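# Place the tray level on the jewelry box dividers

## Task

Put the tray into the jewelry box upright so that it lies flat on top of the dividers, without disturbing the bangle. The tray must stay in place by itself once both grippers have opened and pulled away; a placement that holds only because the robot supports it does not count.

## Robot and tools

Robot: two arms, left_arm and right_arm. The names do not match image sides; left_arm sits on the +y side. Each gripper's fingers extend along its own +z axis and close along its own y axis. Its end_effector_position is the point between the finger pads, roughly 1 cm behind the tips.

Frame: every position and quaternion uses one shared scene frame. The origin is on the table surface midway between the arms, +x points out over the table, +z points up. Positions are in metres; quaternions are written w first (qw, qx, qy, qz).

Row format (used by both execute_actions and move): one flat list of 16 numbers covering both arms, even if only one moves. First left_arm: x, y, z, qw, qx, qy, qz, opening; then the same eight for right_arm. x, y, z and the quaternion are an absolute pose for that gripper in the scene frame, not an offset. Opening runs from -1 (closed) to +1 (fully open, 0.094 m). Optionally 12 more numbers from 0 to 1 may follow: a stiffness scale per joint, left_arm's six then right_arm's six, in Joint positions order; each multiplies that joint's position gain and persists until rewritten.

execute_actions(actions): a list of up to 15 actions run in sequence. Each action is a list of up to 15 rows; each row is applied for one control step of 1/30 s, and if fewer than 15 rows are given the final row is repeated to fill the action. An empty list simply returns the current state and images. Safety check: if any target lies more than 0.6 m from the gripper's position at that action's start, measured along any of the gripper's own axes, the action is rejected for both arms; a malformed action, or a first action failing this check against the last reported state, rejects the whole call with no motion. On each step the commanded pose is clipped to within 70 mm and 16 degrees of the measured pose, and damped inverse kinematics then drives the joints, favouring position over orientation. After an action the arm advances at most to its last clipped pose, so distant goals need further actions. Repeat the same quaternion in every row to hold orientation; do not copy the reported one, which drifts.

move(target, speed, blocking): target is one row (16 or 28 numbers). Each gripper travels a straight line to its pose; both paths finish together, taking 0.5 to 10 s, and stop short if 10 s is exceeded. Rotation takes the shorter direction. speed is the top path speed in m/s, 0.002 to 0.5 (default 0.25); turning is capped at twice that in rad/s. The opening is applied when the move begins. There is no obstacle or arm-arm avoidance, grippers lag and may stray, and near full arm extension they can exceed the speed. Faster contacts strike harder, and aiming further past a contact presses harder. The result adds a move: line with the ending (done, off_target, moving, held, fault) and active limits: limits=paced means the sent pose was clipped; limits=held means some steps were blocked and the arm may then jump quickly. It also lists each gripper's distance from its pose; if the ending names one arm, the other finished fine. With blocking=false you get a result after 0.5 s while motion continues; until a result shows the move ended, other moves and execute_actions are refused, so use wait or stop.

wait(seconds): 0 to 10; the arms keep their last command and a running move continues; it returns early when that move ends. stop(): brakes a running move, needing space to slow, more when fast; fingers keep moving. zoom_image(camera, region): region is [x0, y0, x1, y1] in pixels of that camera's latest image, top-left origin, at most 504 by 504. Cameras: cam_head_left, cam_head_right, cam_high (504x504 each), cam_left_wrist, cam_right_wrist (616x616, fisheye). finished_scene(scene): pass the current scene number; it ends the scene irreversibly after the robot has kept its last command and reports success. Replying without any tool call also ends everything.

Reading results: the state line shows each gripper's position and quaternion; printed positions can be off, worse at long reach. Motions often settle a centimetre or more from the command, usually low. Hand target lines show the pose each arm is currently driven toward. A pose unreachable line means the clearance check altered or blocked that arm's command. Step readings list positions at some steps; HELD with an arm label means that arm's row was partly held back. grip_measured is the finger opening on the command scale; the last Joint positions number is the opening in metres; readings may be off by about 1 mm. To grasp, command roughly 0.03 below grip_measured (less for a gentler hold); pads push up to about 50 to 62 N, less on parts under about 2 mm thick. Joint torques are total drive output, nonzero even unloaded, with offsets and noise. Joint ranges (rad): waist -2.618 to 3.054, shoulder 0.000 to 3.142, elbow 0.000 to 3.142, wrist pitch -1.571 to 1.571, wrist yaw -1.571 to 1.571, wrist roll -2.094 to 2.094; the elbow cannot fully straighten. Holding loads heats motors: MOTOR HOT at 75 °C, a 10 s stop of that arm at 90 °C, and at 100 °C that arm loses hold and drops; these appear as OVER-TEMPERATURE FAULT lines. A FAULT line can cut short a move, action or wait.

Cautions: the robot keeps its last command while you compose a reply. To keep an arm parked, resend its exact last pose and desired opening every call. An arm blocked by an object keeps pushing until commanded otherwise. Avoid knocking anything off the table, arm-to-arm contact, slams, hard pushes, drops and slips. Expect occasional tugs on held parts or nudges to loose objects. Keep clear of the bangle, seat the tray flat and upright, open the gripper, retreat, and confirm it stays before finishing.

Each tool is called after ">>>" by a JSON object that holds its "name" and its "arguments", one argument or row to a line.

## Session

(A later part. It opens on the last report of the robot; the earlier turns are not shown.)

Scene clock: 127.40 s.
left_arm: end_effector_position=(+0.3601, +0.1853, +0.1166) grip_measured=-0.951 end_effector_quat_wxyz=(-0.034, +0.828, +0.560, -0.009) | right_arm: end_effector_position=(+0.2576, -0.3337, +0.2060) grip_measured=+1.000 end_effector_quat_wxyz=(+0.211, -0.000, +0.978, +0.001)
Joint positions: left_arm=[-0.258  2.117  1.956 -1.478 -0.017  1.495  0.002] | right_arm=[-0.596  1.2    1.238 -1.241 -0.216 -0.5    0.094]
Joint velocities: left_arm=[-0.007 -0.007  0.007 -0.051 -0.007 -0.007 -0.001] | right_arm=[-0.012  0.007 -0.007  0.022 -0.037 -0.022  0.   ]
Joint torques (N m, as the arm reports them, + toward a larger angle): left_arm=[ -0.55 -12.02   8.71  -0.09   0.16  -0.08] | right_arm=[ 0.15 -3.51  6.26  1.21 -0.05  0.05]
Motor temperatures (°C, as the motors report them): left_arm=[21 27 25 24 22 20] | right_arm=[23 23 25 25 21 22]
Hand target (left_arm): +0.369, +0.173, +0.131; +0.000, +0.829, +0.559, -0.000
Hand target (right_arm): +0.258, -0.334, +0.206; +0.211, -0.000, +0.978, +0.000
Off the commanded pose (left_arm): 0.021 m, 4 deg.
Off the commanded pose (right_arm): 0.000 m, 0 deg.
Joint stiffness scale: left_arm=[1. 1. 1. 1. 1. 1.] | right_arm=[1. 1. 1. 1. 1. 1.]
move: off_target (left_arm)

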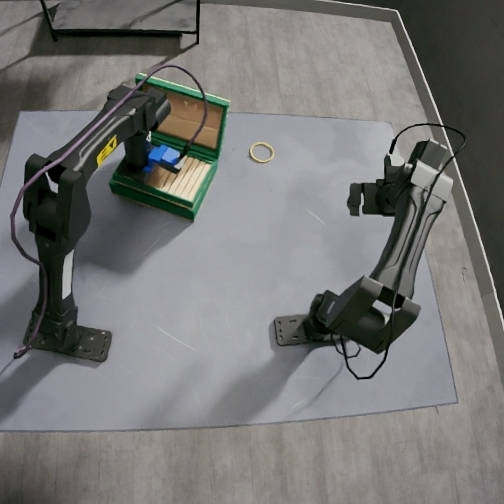

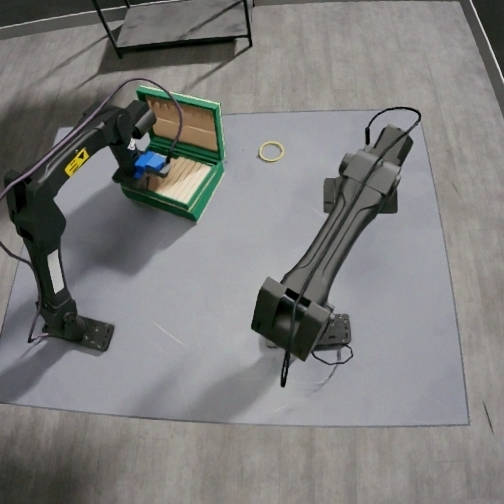

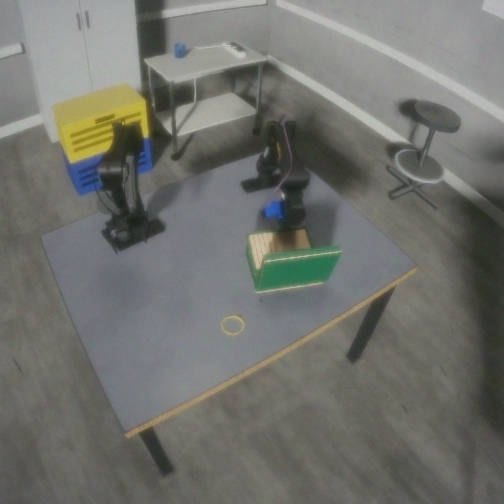

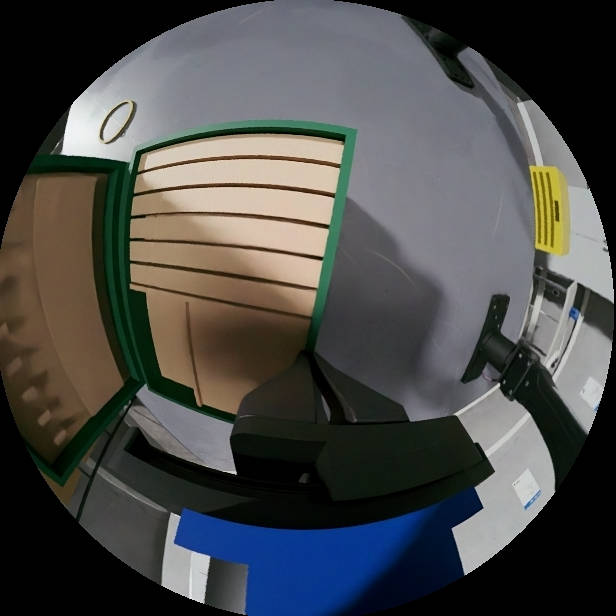

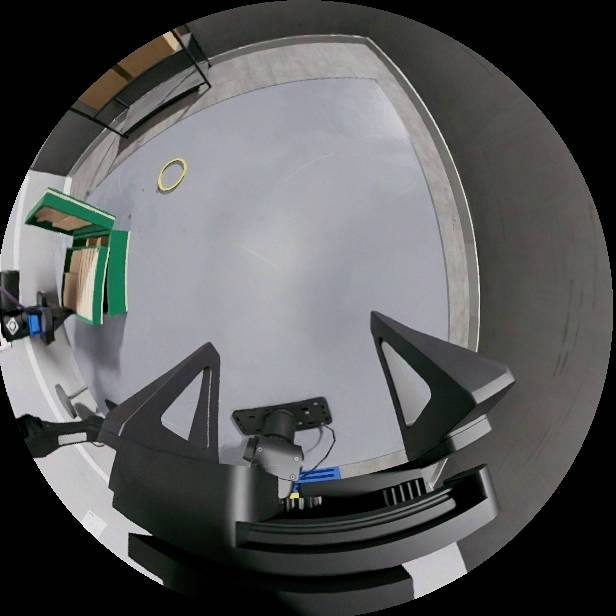

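>>> {"name": "move", "arguments": {
  "target": [0.385,0.178,0.14,0,0.829,0.559,0,-1,0.2577,-0.334,0.2061,0.211,0,0.978,0,1],
  "speed": 0.03
}}

>>> {"name": "zoom_image", "arguments": {
  "camera": "cam_head_right",
  "region": [80,80,260,240]
}}

Scene clock: 135.87 s.
left_arm: end_effector_position=(+0.3787, +0.1804, +0.1278) grip_measured=-0.951 end_effector_quat_wxyz=(-0.021, +0.829, +0.558, -0.002) | right_arm: end_effector_position=(+0.2576, -0.3337, +0.2060) grip_measured=+1.000 end_effector_quat_wxyz=(+0.211, -0.000, +0.978, +0.001)
Joint positions: left_arm=[-0.249  2.181  2.105 -1.534 -0.018  1.508  0.002] | right_arm=[-0.596  1.2    1.238 -1.241 -0.216 -0.5    0.094]
Joint velocities: left_arm=[ 0.012  0.012 -0.007 -0.007 -0.022 -0.095 -0.001] | right_arm=[-0.002 -0.022 -0.012  0.007  0.007  0.022  0.   ]
Joint torques (N m, as the arm reports them, + toward a larger angle): left_arm=[  0.78 -12.51   7.97  -0.18   0.13   0.03] | right_arm=[ 0.13 -3.5   6.25  1.22 -0.06  0.06]
Motor temperatures (°C, as the motors report them): left_arm=[21 28 26 24 22 20] | right_arm=[23 23 25 25 21 22]
Hand target (left_arm): +0.384, +0.178, +0.140; +0.000, +0.829, +0.559, +0.000
Hand target (right_arm): +0.258, -0.334, +0.206; +0.211, -0.000, +0.978, +0.000
Off the commanded pose (left_arm): 0.014 m, 2 deg.
Off the commanded pose (right_arm): 0.000 m, 0 deg.
Joint stiffness scale: left_arm=[1. 1. 1. 1. 1. 1.] | right_arm=[1. 1. 1. 1. 1. 1.]
move: off_target (left_arm)

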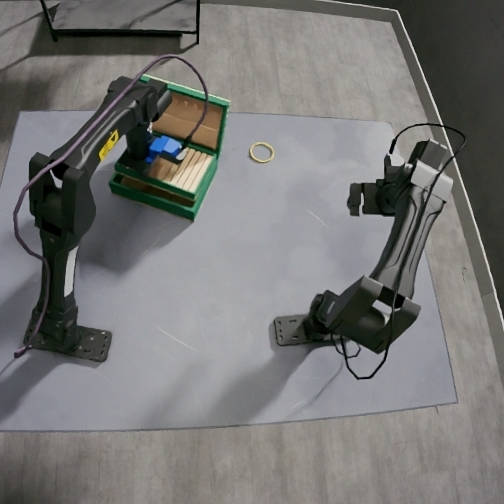

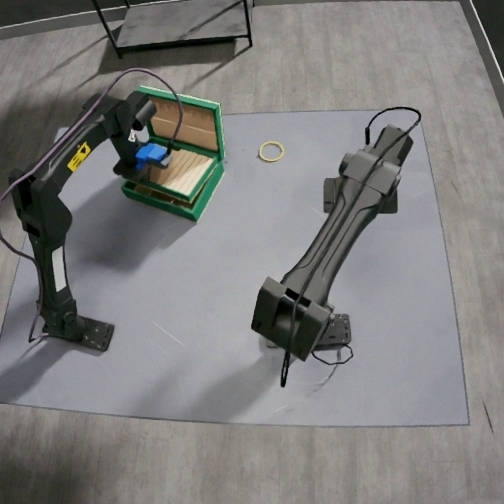

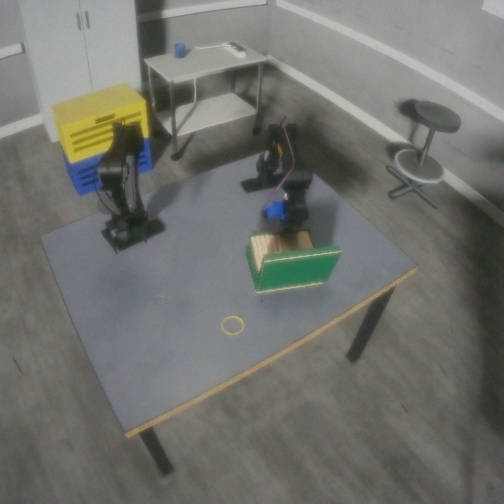

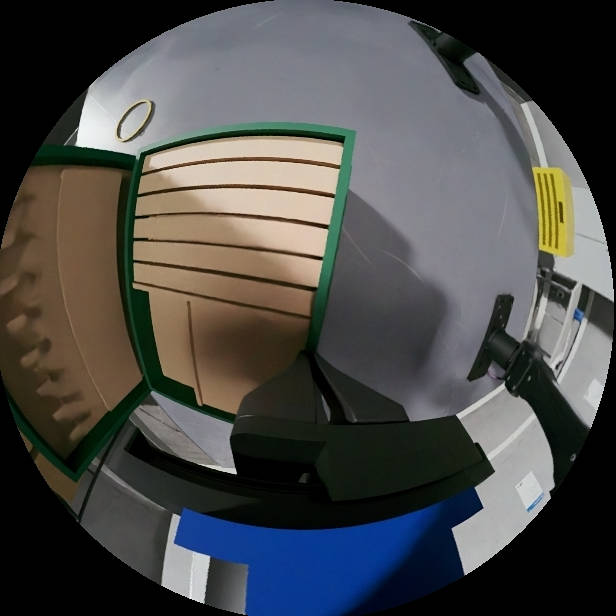

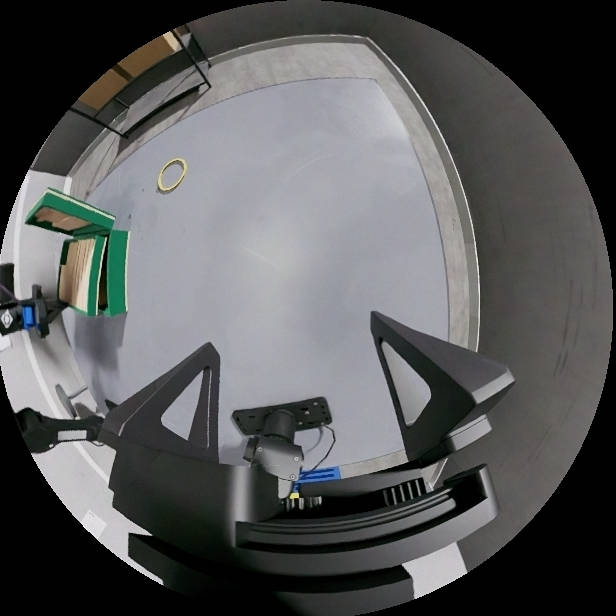

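Region (80, 80, 260, 240) of cam_head_right's 504x504 image, scaled by 2.800, with more detail than that image has.

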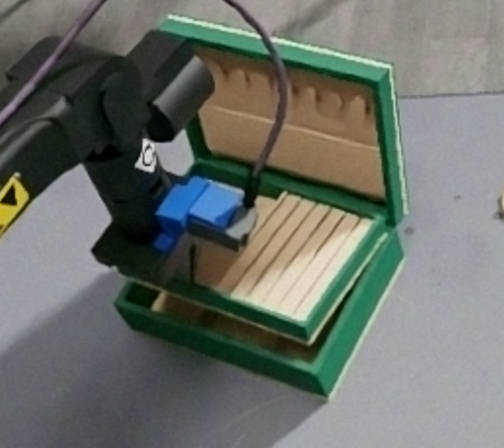

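>>> {"name": "move", "arguments": {
  "target": [0.388,0.18,0.118,0,0.829,0.559,0,-1,0.2577,-0.334,0.2061,0.211,0,0.978,0,1],
  "speed": 0.03
}}

>>> {"name": "zoom_image", "arguments": {
  "camera": "cam_head_right",
  "region": [80,80,260,240]
}}

Scene clock: 141.47 s.
left_arm: end_effector_position=(+0.3861, +0.1805, +0.1121) grip_measured=-0.951 end_effector_quat_wxyz=(-0.017, +0.830, +0.558, +0.000) | right_arm: end_effector_position=(+0.2576, -0.3337, +0.2060) grip_measured=+1.000 end_effector_quat_wxyz=(+0.211, -0.000, +0.978, +0.001)
Joint positions: left_arm=[-0.241  2.193  2.06  -1.468 -0.018  1.517  0.002] | right_arm=[-0.596  1.2    1.238 -1.241 -0.216 -0.5    0.094]
Joint velocities: left_arm=[ 0.012  0.002 -0.017 -0.095 -0.007  0.007 -0.001] | right_arm=[-0.007 -0.012  0.007 -0.095  0.022 -0.022  0.   ]
Joint torques (N m, as the arm reports them, + toward a larger angle): left_arm=[  0.77 -13.82   4.23   0.01   0.12   0.02] | right_arm=[ 0.15 -3.51  6.27  1.22 -0.06  0.06]
Motor temperatures (°C, as the motors report them): left_arm=[21 29 26 24 22 20] | right_arm=[23 23 25 25 21 22]
Hand target (left_arm): +0.388, +0.180, +0.118; -0.000, +0.829, +0.559, -0.000
Hand target (right_arm): +0.258, -0.334, +0.206; +0.211, -0.000, +0.978, +0.000
Off the commanded pose (left_arm): 0.006 m, 2 deg.
Off the commanded pose (right_arm): 0.000 m, 0 deg.
Joint stiffness scale: left_arm=[1. 1. 1. 1. 1. 1.] | right_arm=[1. 1. 1. 1. 1. 1.]
move: done

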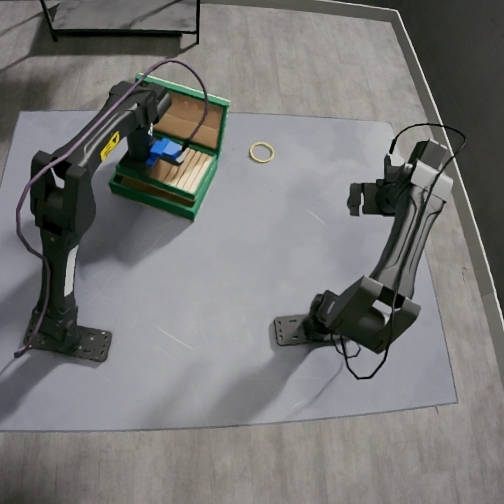

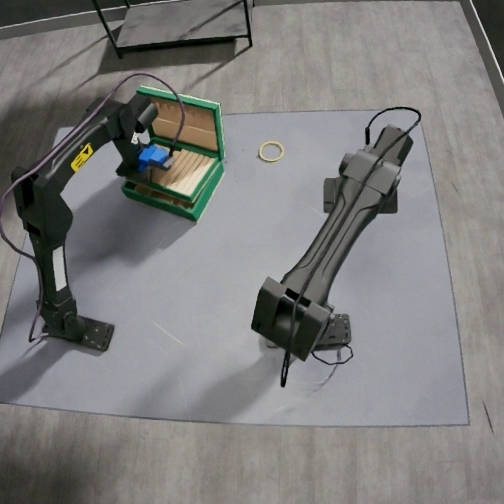

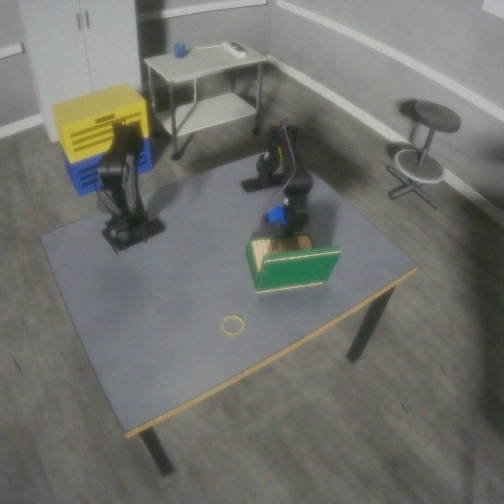

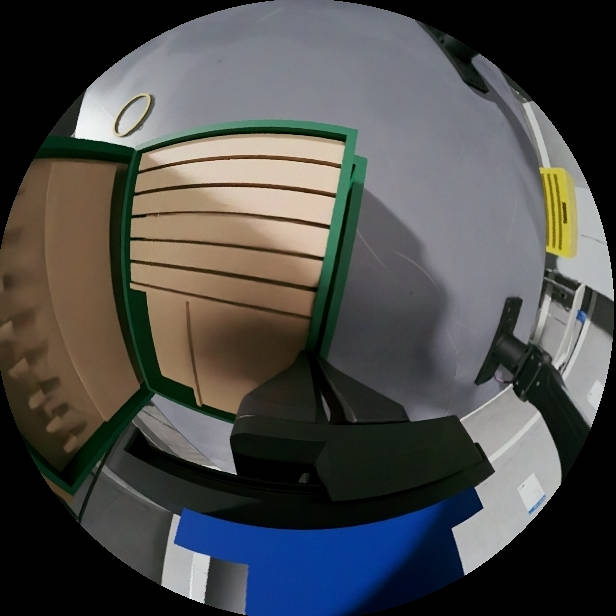

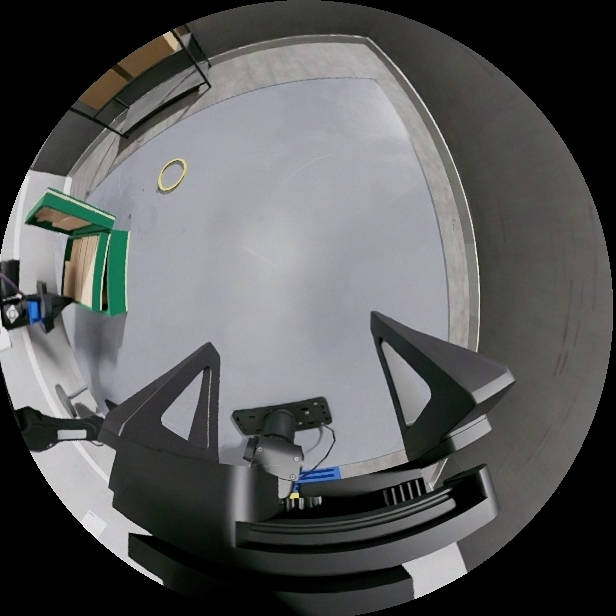

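Region (80, 80, 260, 240) of cam_head_right's 504x504 image, scaled by 2.800, with more detail than that image has.

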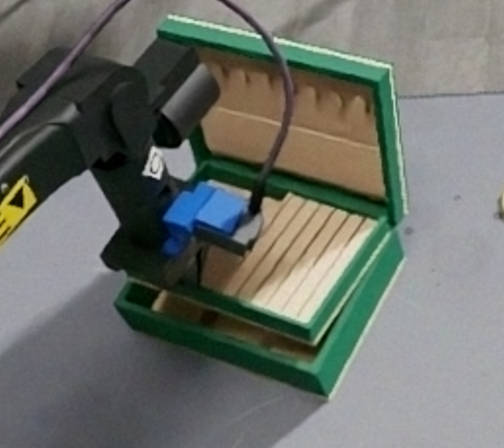

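>>> {"name": "move", "arguments": {
  "target": [0.381,0.187,0.116,0,0.829,0.559,0,-1,0.2577,-0.334,0.2061,0.211,0,0.978,0,1],
  "speed": 0.02
}}

>>> {"name": "zoom_image", "arguments": {
  "camera": "cam_head_right",
  "region": [80,80,260,240]
}}

Scene clock: 151.80 s.
left_arm: end_effector_position=(+0.3800, +0.1868, +0.1056) grip_measured=-0.951 end_effector_quat_wxyz=(-0.019, +0.829, +0.558, -0.002) | right_arm: end_effector_position=(+0.2576, -0.3337, +0.2060) grip_measured=+1.000 end_effector_quat_wxyz=(+0.211, -0.000, +0.978, +0.001)
Joint positions: left_arm=[-0.233  2.157  1.978 -1.427 -0.016  1.524  0.002] | right_arm=[-0.596  1.2    1.238 -1.241 -0.216 -0.5    0.094]
Joint velocities: left_arm=[ 0.002 -0.012 -0.017 -0.051 -0.051  0.066 -0.001] | right_arm=[-0.002 -0.012 -0.012 -0.007 -0.037  0.022  0.   ]
Joint torques (N m, as the arm reports them, + toward a larger angle): left_arm=[  0.81 -14.42   4.29  -0.04   0.14   0.05] | right_arm=[ 0.14 -3.51  6.26  1.22 -0.06  0.05]
Motor temperatures (°C, as the motors report them): left_arm=[21 30 25 24 22 20] | right_arm=[23 23 26 25 21 22]
Hand target (left_arm): +0.381, +0.187, +0.116; -0.001, +0.829, +0.559, -0.000
Hand target (right_arm): +0.258, -0.334, +0.206; +0.211, -0.000, +0.978, +0.000
Off the commanded pose (left_arm): 0.010 m, 2 deg.
Off the commanded pose (right_arm): 0.000 m, 0 deg.
Joint stiffness scale: left_arm=[1. 1. 1. 1. 1. 1.] | right_arm=[1. 1. 1. 1. 1. 1.]
move: done

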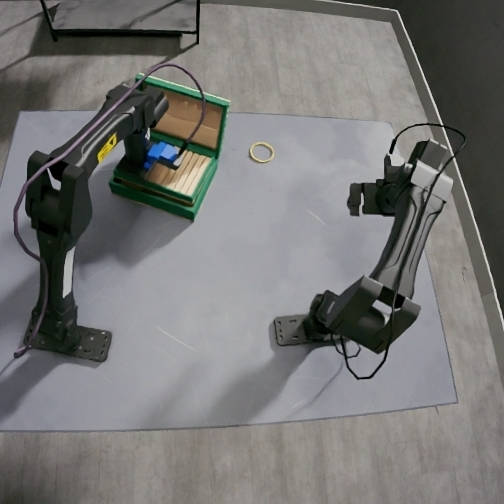

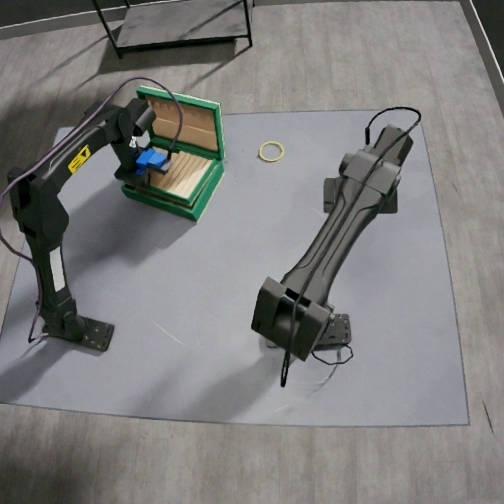

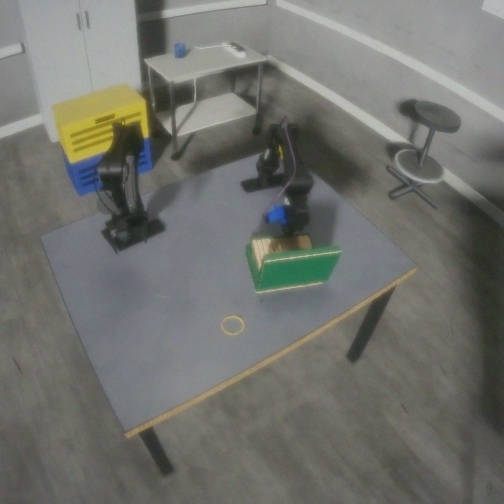

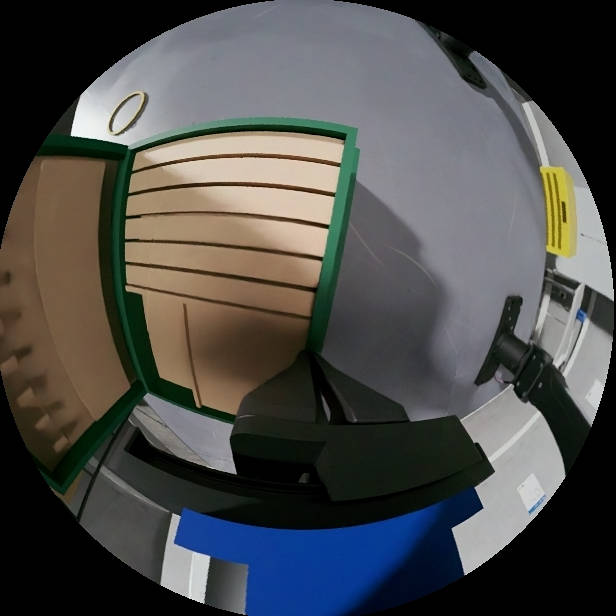

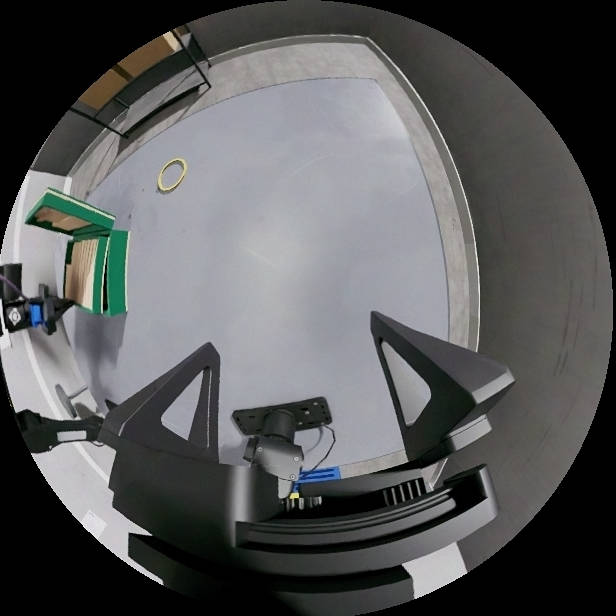

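Region (80, 80, 260, 240) of cam_head_right's 504x504 image, scaled by 2.800, with more detail than that image has.

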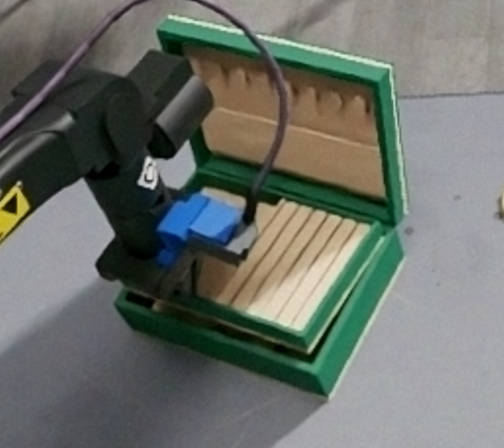

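>>> {"name": "zoom_image", "arguments": {
  "camera": "cam_left_wrist",
  "region": [40,90,380,430]
}}

>>> {"name": "zoom_image", "arguments": {
  "camera": "cam_high",
  "region": [230,200,350,300]
}}

Region (40, 90, 380, 430) of cam_left_wrist's 616x616 image, scaled by 1.482, with more detail than that image has.

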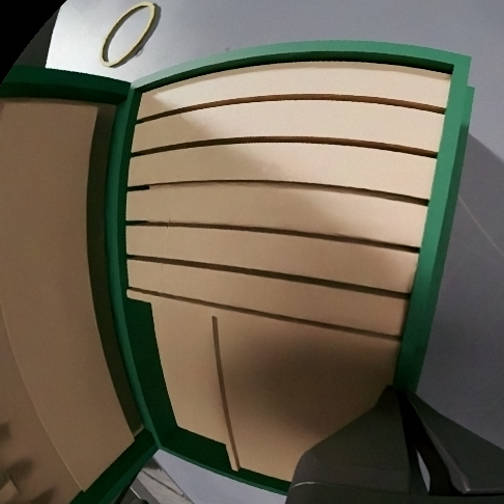

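Region (230, 200, 350, 300) of cam_high's 504x504 image, scaled by 4.200, with more detail than that image has.

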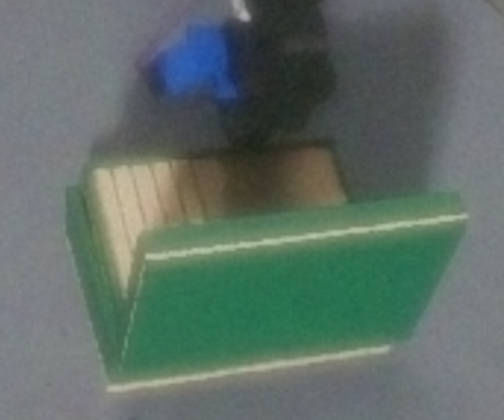

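>>> {"name": "move", "arguments": {
  "target": [0.377,0.180,0.116,0,0.829,0.559,0,-1,0.2577,-0.334,0.2061,0.211,0,0.978,0,1],
  "speed": 0.02
}}

>>> {"name": "zoom_image", "arguments": {
  "camera": "cam_head_right",
  "region": [80,80,260,240]
}}

Scene clock: 165.27 s.
left_arm: end_effector_position=(+0.3800, +0.1864, +0.1056) grip_measured=-0.951 end_effector_quat_wxyz=(-0.019, +0.828, +0.560, -0.003) | right_arm: end_effector_position=(+0.2576, -0.3337, +0.2060) grip_measured=+1.000 end_effector_quat_wxyz=(+0.211, -0.000, +0.978, +0.001)
Joint positions: left_arm=[-0.233  2.157  1.978 -1.426 -0.014  1.519  0.002] | right_arm=[-0.596  1.2    1.238 -1.241 -0.216 -0.5    0.094]
Joint velocities: left_arm=[ 0.017 -0.002  0.027 -0.051 -0.066  0.022  0.001] | right_arm=[-0.007 -0.007 -0.007 -0.125  0.022 -0.007  0.   ]
Joint torques (N m, as the arm reports them, + toward a larger angle): left_arm=[ -0.85 -14.69   3.8   -0.04   0.11  -0.07] | right_arm=[ 0.17 -3.51  6.26  1.22 -0.05  0.06]
Motor temperatures (°C, as the motors report them): left_arm=[21 32 24 24 22 20] | right_arm=[23 23 26 25 21 22]
Hand target (left_arm): +0.377, +0.180, +0.116; -0.000, +0.829, +0.559, -0.001
Hand target (right_arm): +0.258, -0.334, +0.206; +0.211, -0.000, +0.978, +0.000
Off the commanded pose (left_arm): 0.013 m, 2 deg.
Off the commanded pose (right_arm): 0.000 m, 0 deg.
Joint stiffness scale: left_arm=[1. 1. 1. 1. 1. 1.] | right_arm=[1. 1. 1. 1. 1. 1.]
move: off_target (left_arm)

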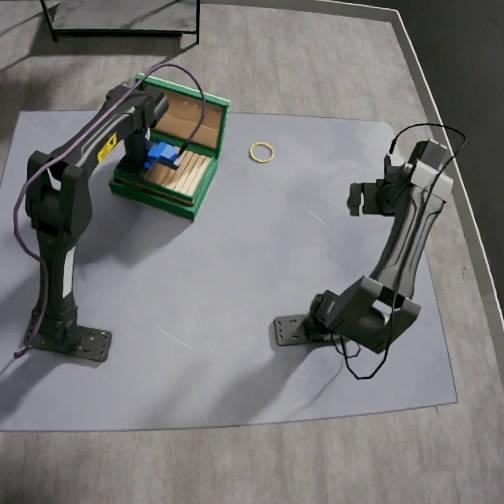

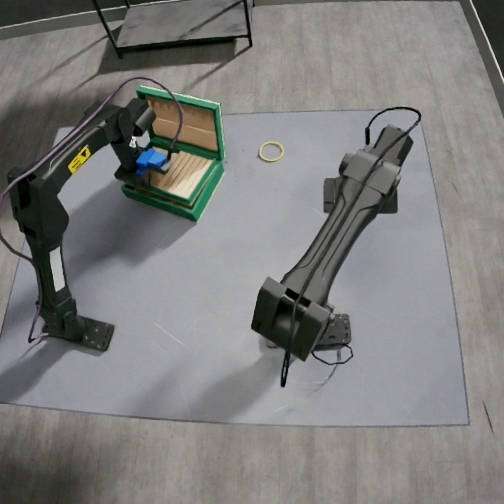

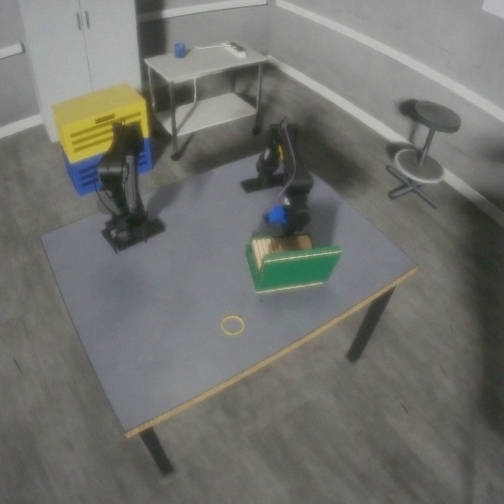

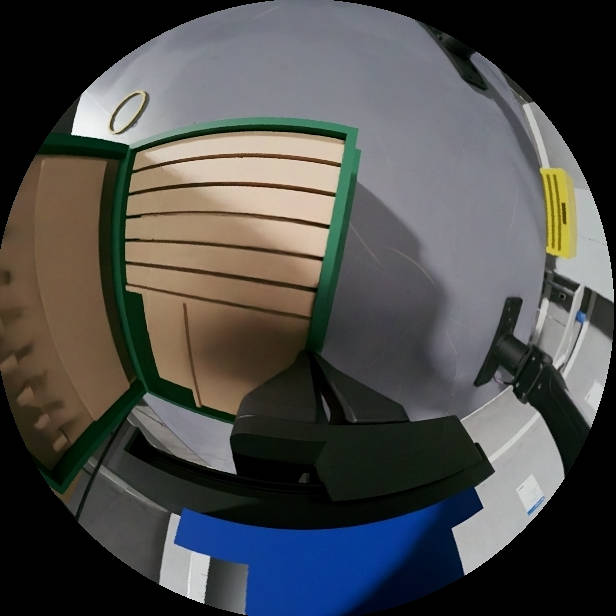

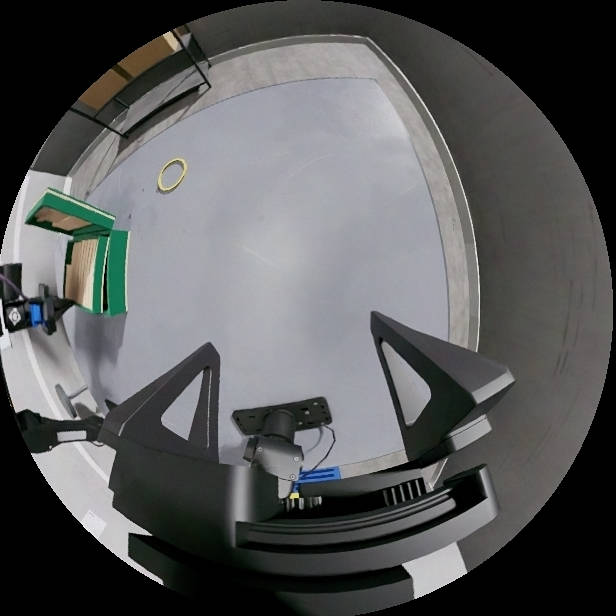

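Region (80, 80, 260, 240) of cam_head_right's 504x504 image, scaled by 2.800, with more detail than that image has.

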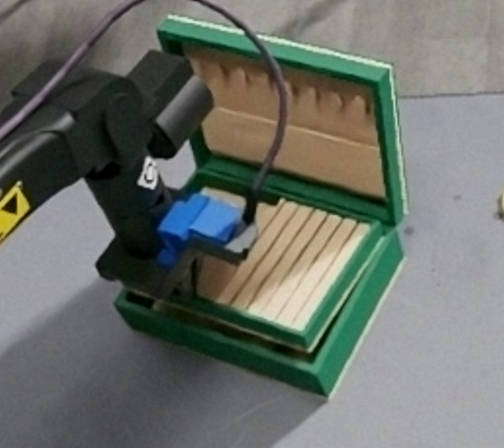

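>>> {"name": "move", "arguments": {
  "target": [0.373,0.178,0.116,0,0.829,0.559,0,-1,0.2577,-0.334,0.2061,0.211,0,0.978,0,1],
  "speed": 0.02
}}

>>> {"name": "zoom_image", "arguments": {
  "camera": "cam_head_right",
  "region": [80,80,260,240]
}}

Scene clock: 171.20 s.
left_arm: end_effector_position=(+0.3740, +0.1864, +0.1038) grip_measured=-0.950 end_effector_quat_wxyz=(-0.023, +0.826, +0.563, -0.004) | right_arm: end_effector_position=(+0.2576, -0.3337, +0.2060) grip_measured=+1.000 end_effector_quat_wxyz=(+0.211, -0.000, +0.978, +0.001)
Joint positions: left_arm=[-0.24   2.143  1.948 -1.421 -0.016  1.506  0.002] | right_arm=[-0.596  1.2    1.238 -1.241 -0.216 -0.5    0.094]
Joint velocities: left_arm=[-0.007 -0.002 -0.007 -0.081 -0.095  0.037  0.001] | right_arm=[-0.007  0.007 -0.007  0.007 -0.051 -0.081  0.   ]
Joint torques (N m, as the arm reports them, + toward a larger angle): left_arm=[ -0.94 -14.49   4.39  -0.04   0.14   0.  ] | right_arm=[ 0.14 -3.5   6.26  1.21 -0.06  0.05]
Motor temperatures (°C, as the motors report them): left_arm=[21 32 24 24 22 20] | right_arm=[23 23 26 25 21 22]
Hand target (left_arm): +0.373, +0.178, +0.116; -0.000, +0.829, +0.559, -0.000
Hand target (right_arm): +0.258, -0.334, +0.206; +0.211, -0.000, +0.978, +0.000
Off the commanded pose (left_arm): 0.015 m, 3 deg.
Off the commanded pose (right_arm): 0.000 m, 0 deg.
Joint stiffness scale: left_arm=[1. 1. 1. 1. 1. 1.] | right_arm=[1. 1. 1. 1. 1. 1.]
move: off_target (left_arm)

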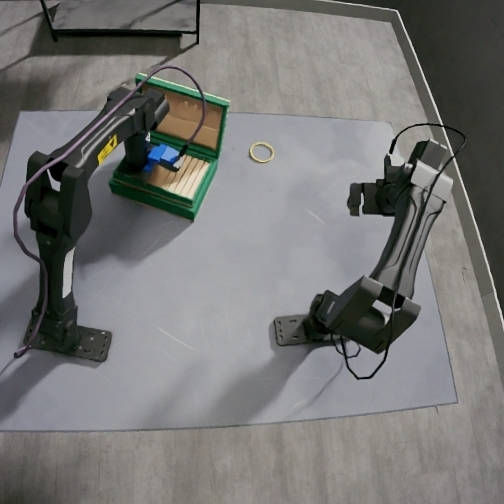

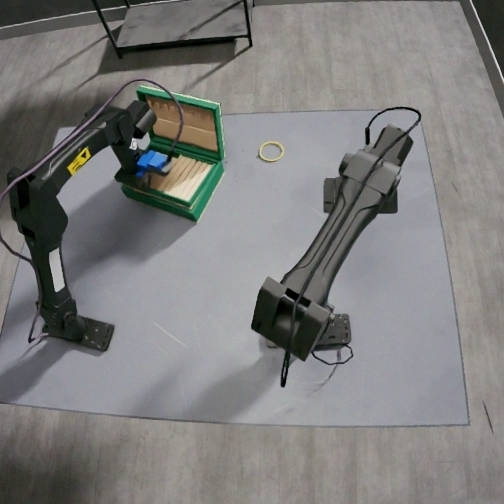

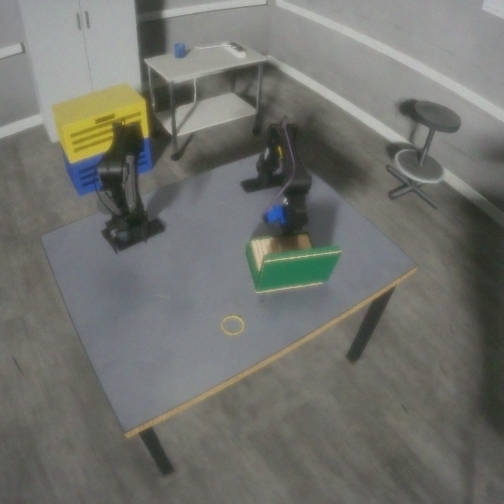

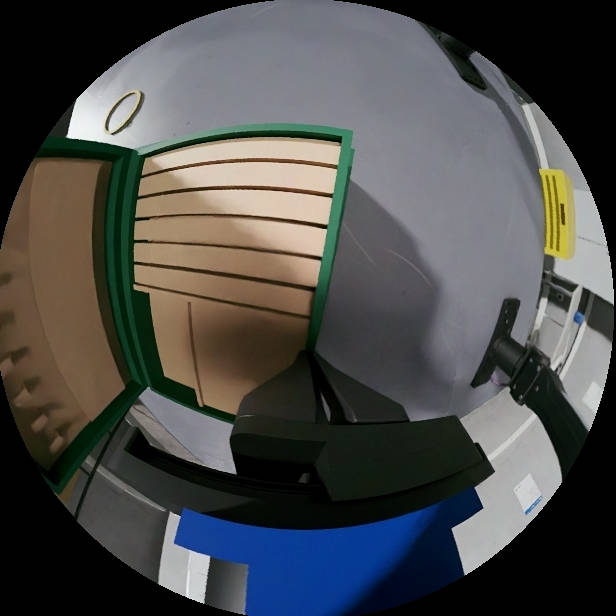

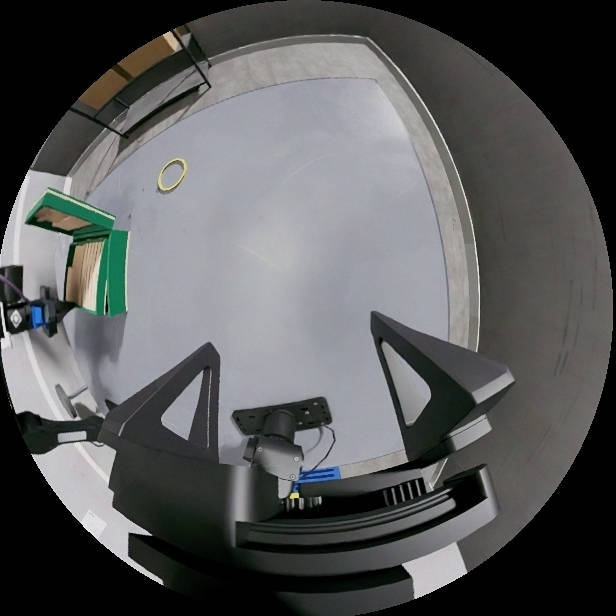

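Region (80, 80, 260, 240) of cam_head_right's 504x504 image, scaled by 2.800, with more detail than that image has.

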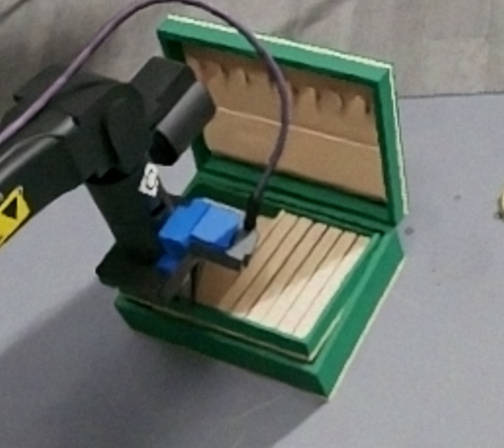

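Back edge dropped in. Now push forward and lower.

>>> {"name": "move", "arguments": {
  "target": [0.386,0.180,0.105,0,0.829,0.559,0,-1,0.2577,-0.334,0.2061,0.211,0,0.978,0,1],
  "speed": 0.02
}}

>>> {"name": "zoom_image", "arguments": {
  "camera": "cam_head_right",
  "region": [80,80,260,240]
}}

Scene clock: 179.77 s.
left_arm: end_effector_position=(+0.3759, +0.1864, +0.0986) grip_measured=-0.950 end_effector_quat_wxyz=(-0.027, +0.828, +0.561, -0.004) | right_arm: end_effector_position=(+0.2576, -0.3337, +0.2060) grip_measured=+1.000 end_effector_quat_wxyz=(+0.211, -0.000, +0.978, +0.001)
Joint positions: left_arm=[-0.24   2.156  1.948 -1.413 -0.021  1.51   0.002] | right_arm=[-0.596  1.2    1.238 -1.241 -0.216 -0.5    0.094]
Joint velocities: left_arm=[ 0.002 -0.002 -0.007 -0.022 -0.007  0.022  0.   ] | right_arm=[-0.012 -0.007 -0.007 -0.022  0.007 -0.007  0.   ]
Joint torques (N m, as the arm reports them, + toward a larger angle): left_arm=[  0.47 -11.95   6.91  -0.01   0.17   0.1 ] | right_arm=[ 0.14 -3.51  6.27  1.22 -0.06  0.05]
Motor temperatures (°C, as the motors report them): left_arm=[21 33 24 24 22 20] | right_arm=[23 23 26 25 21 22]
Hand target (left_arm): +0.386, +0.180, +0.105; -0.000, +0.829, +0.559, +0.000
Hand target (right_arm): +0.258, -0.334, +0.206; +0.211, -0.000, +0.978, +0.000
Off the commanded pose (left_arm): 0.014 m, 3 deg.
Off the commanded pose (right_arm): 0.000 m, 0 deg.
Joint stiffness scale: left_arm=[1. 1. 1. 1. 1. 1.] | right_arm=[1. 1. 1. 1. 1. 1.]
move: off_target (left_arm)

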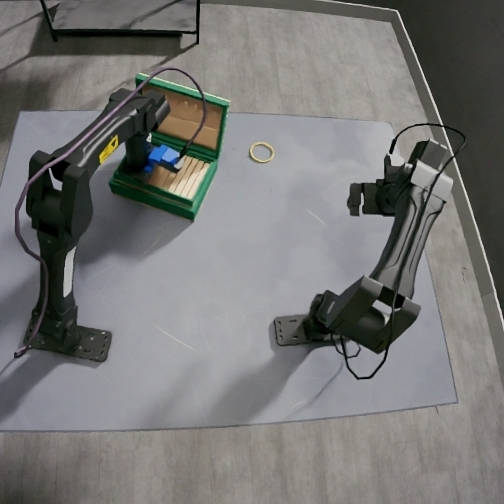

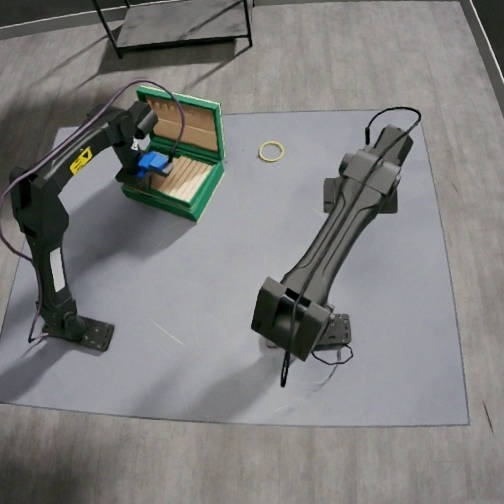

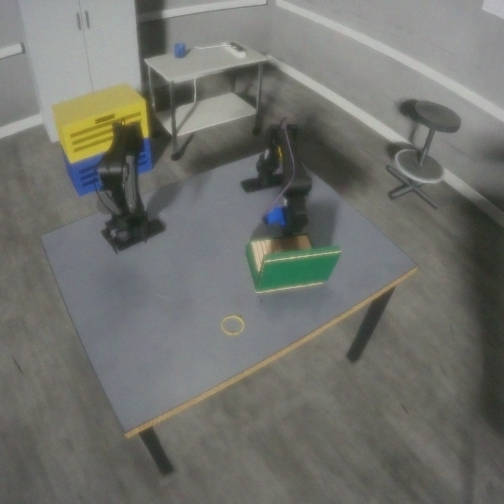

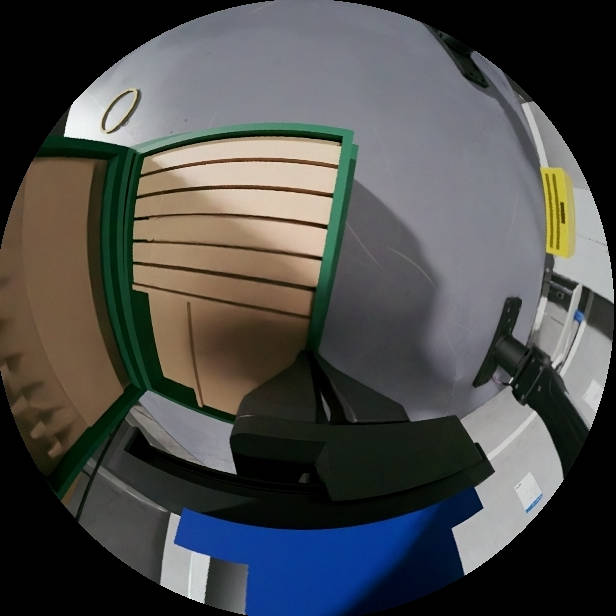

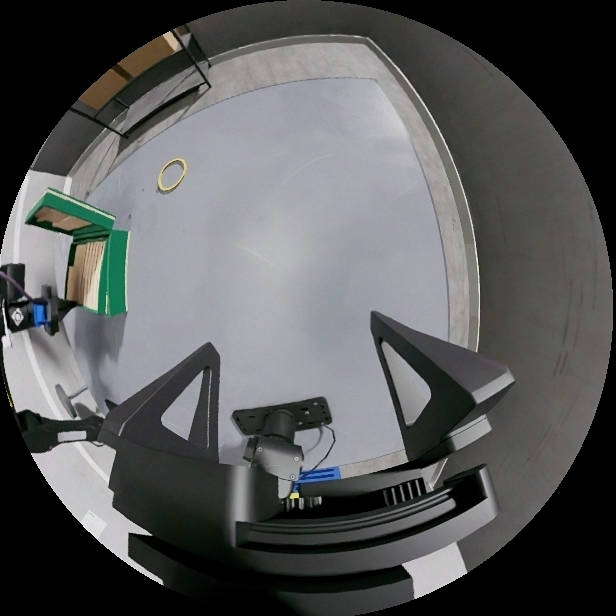

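Region (80, 80, 260, 240) of cam_head_right's 504x504 image, scaled by 2.800, with more detail than that image has.

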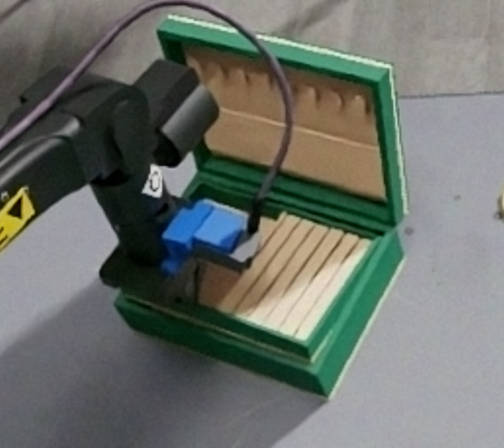

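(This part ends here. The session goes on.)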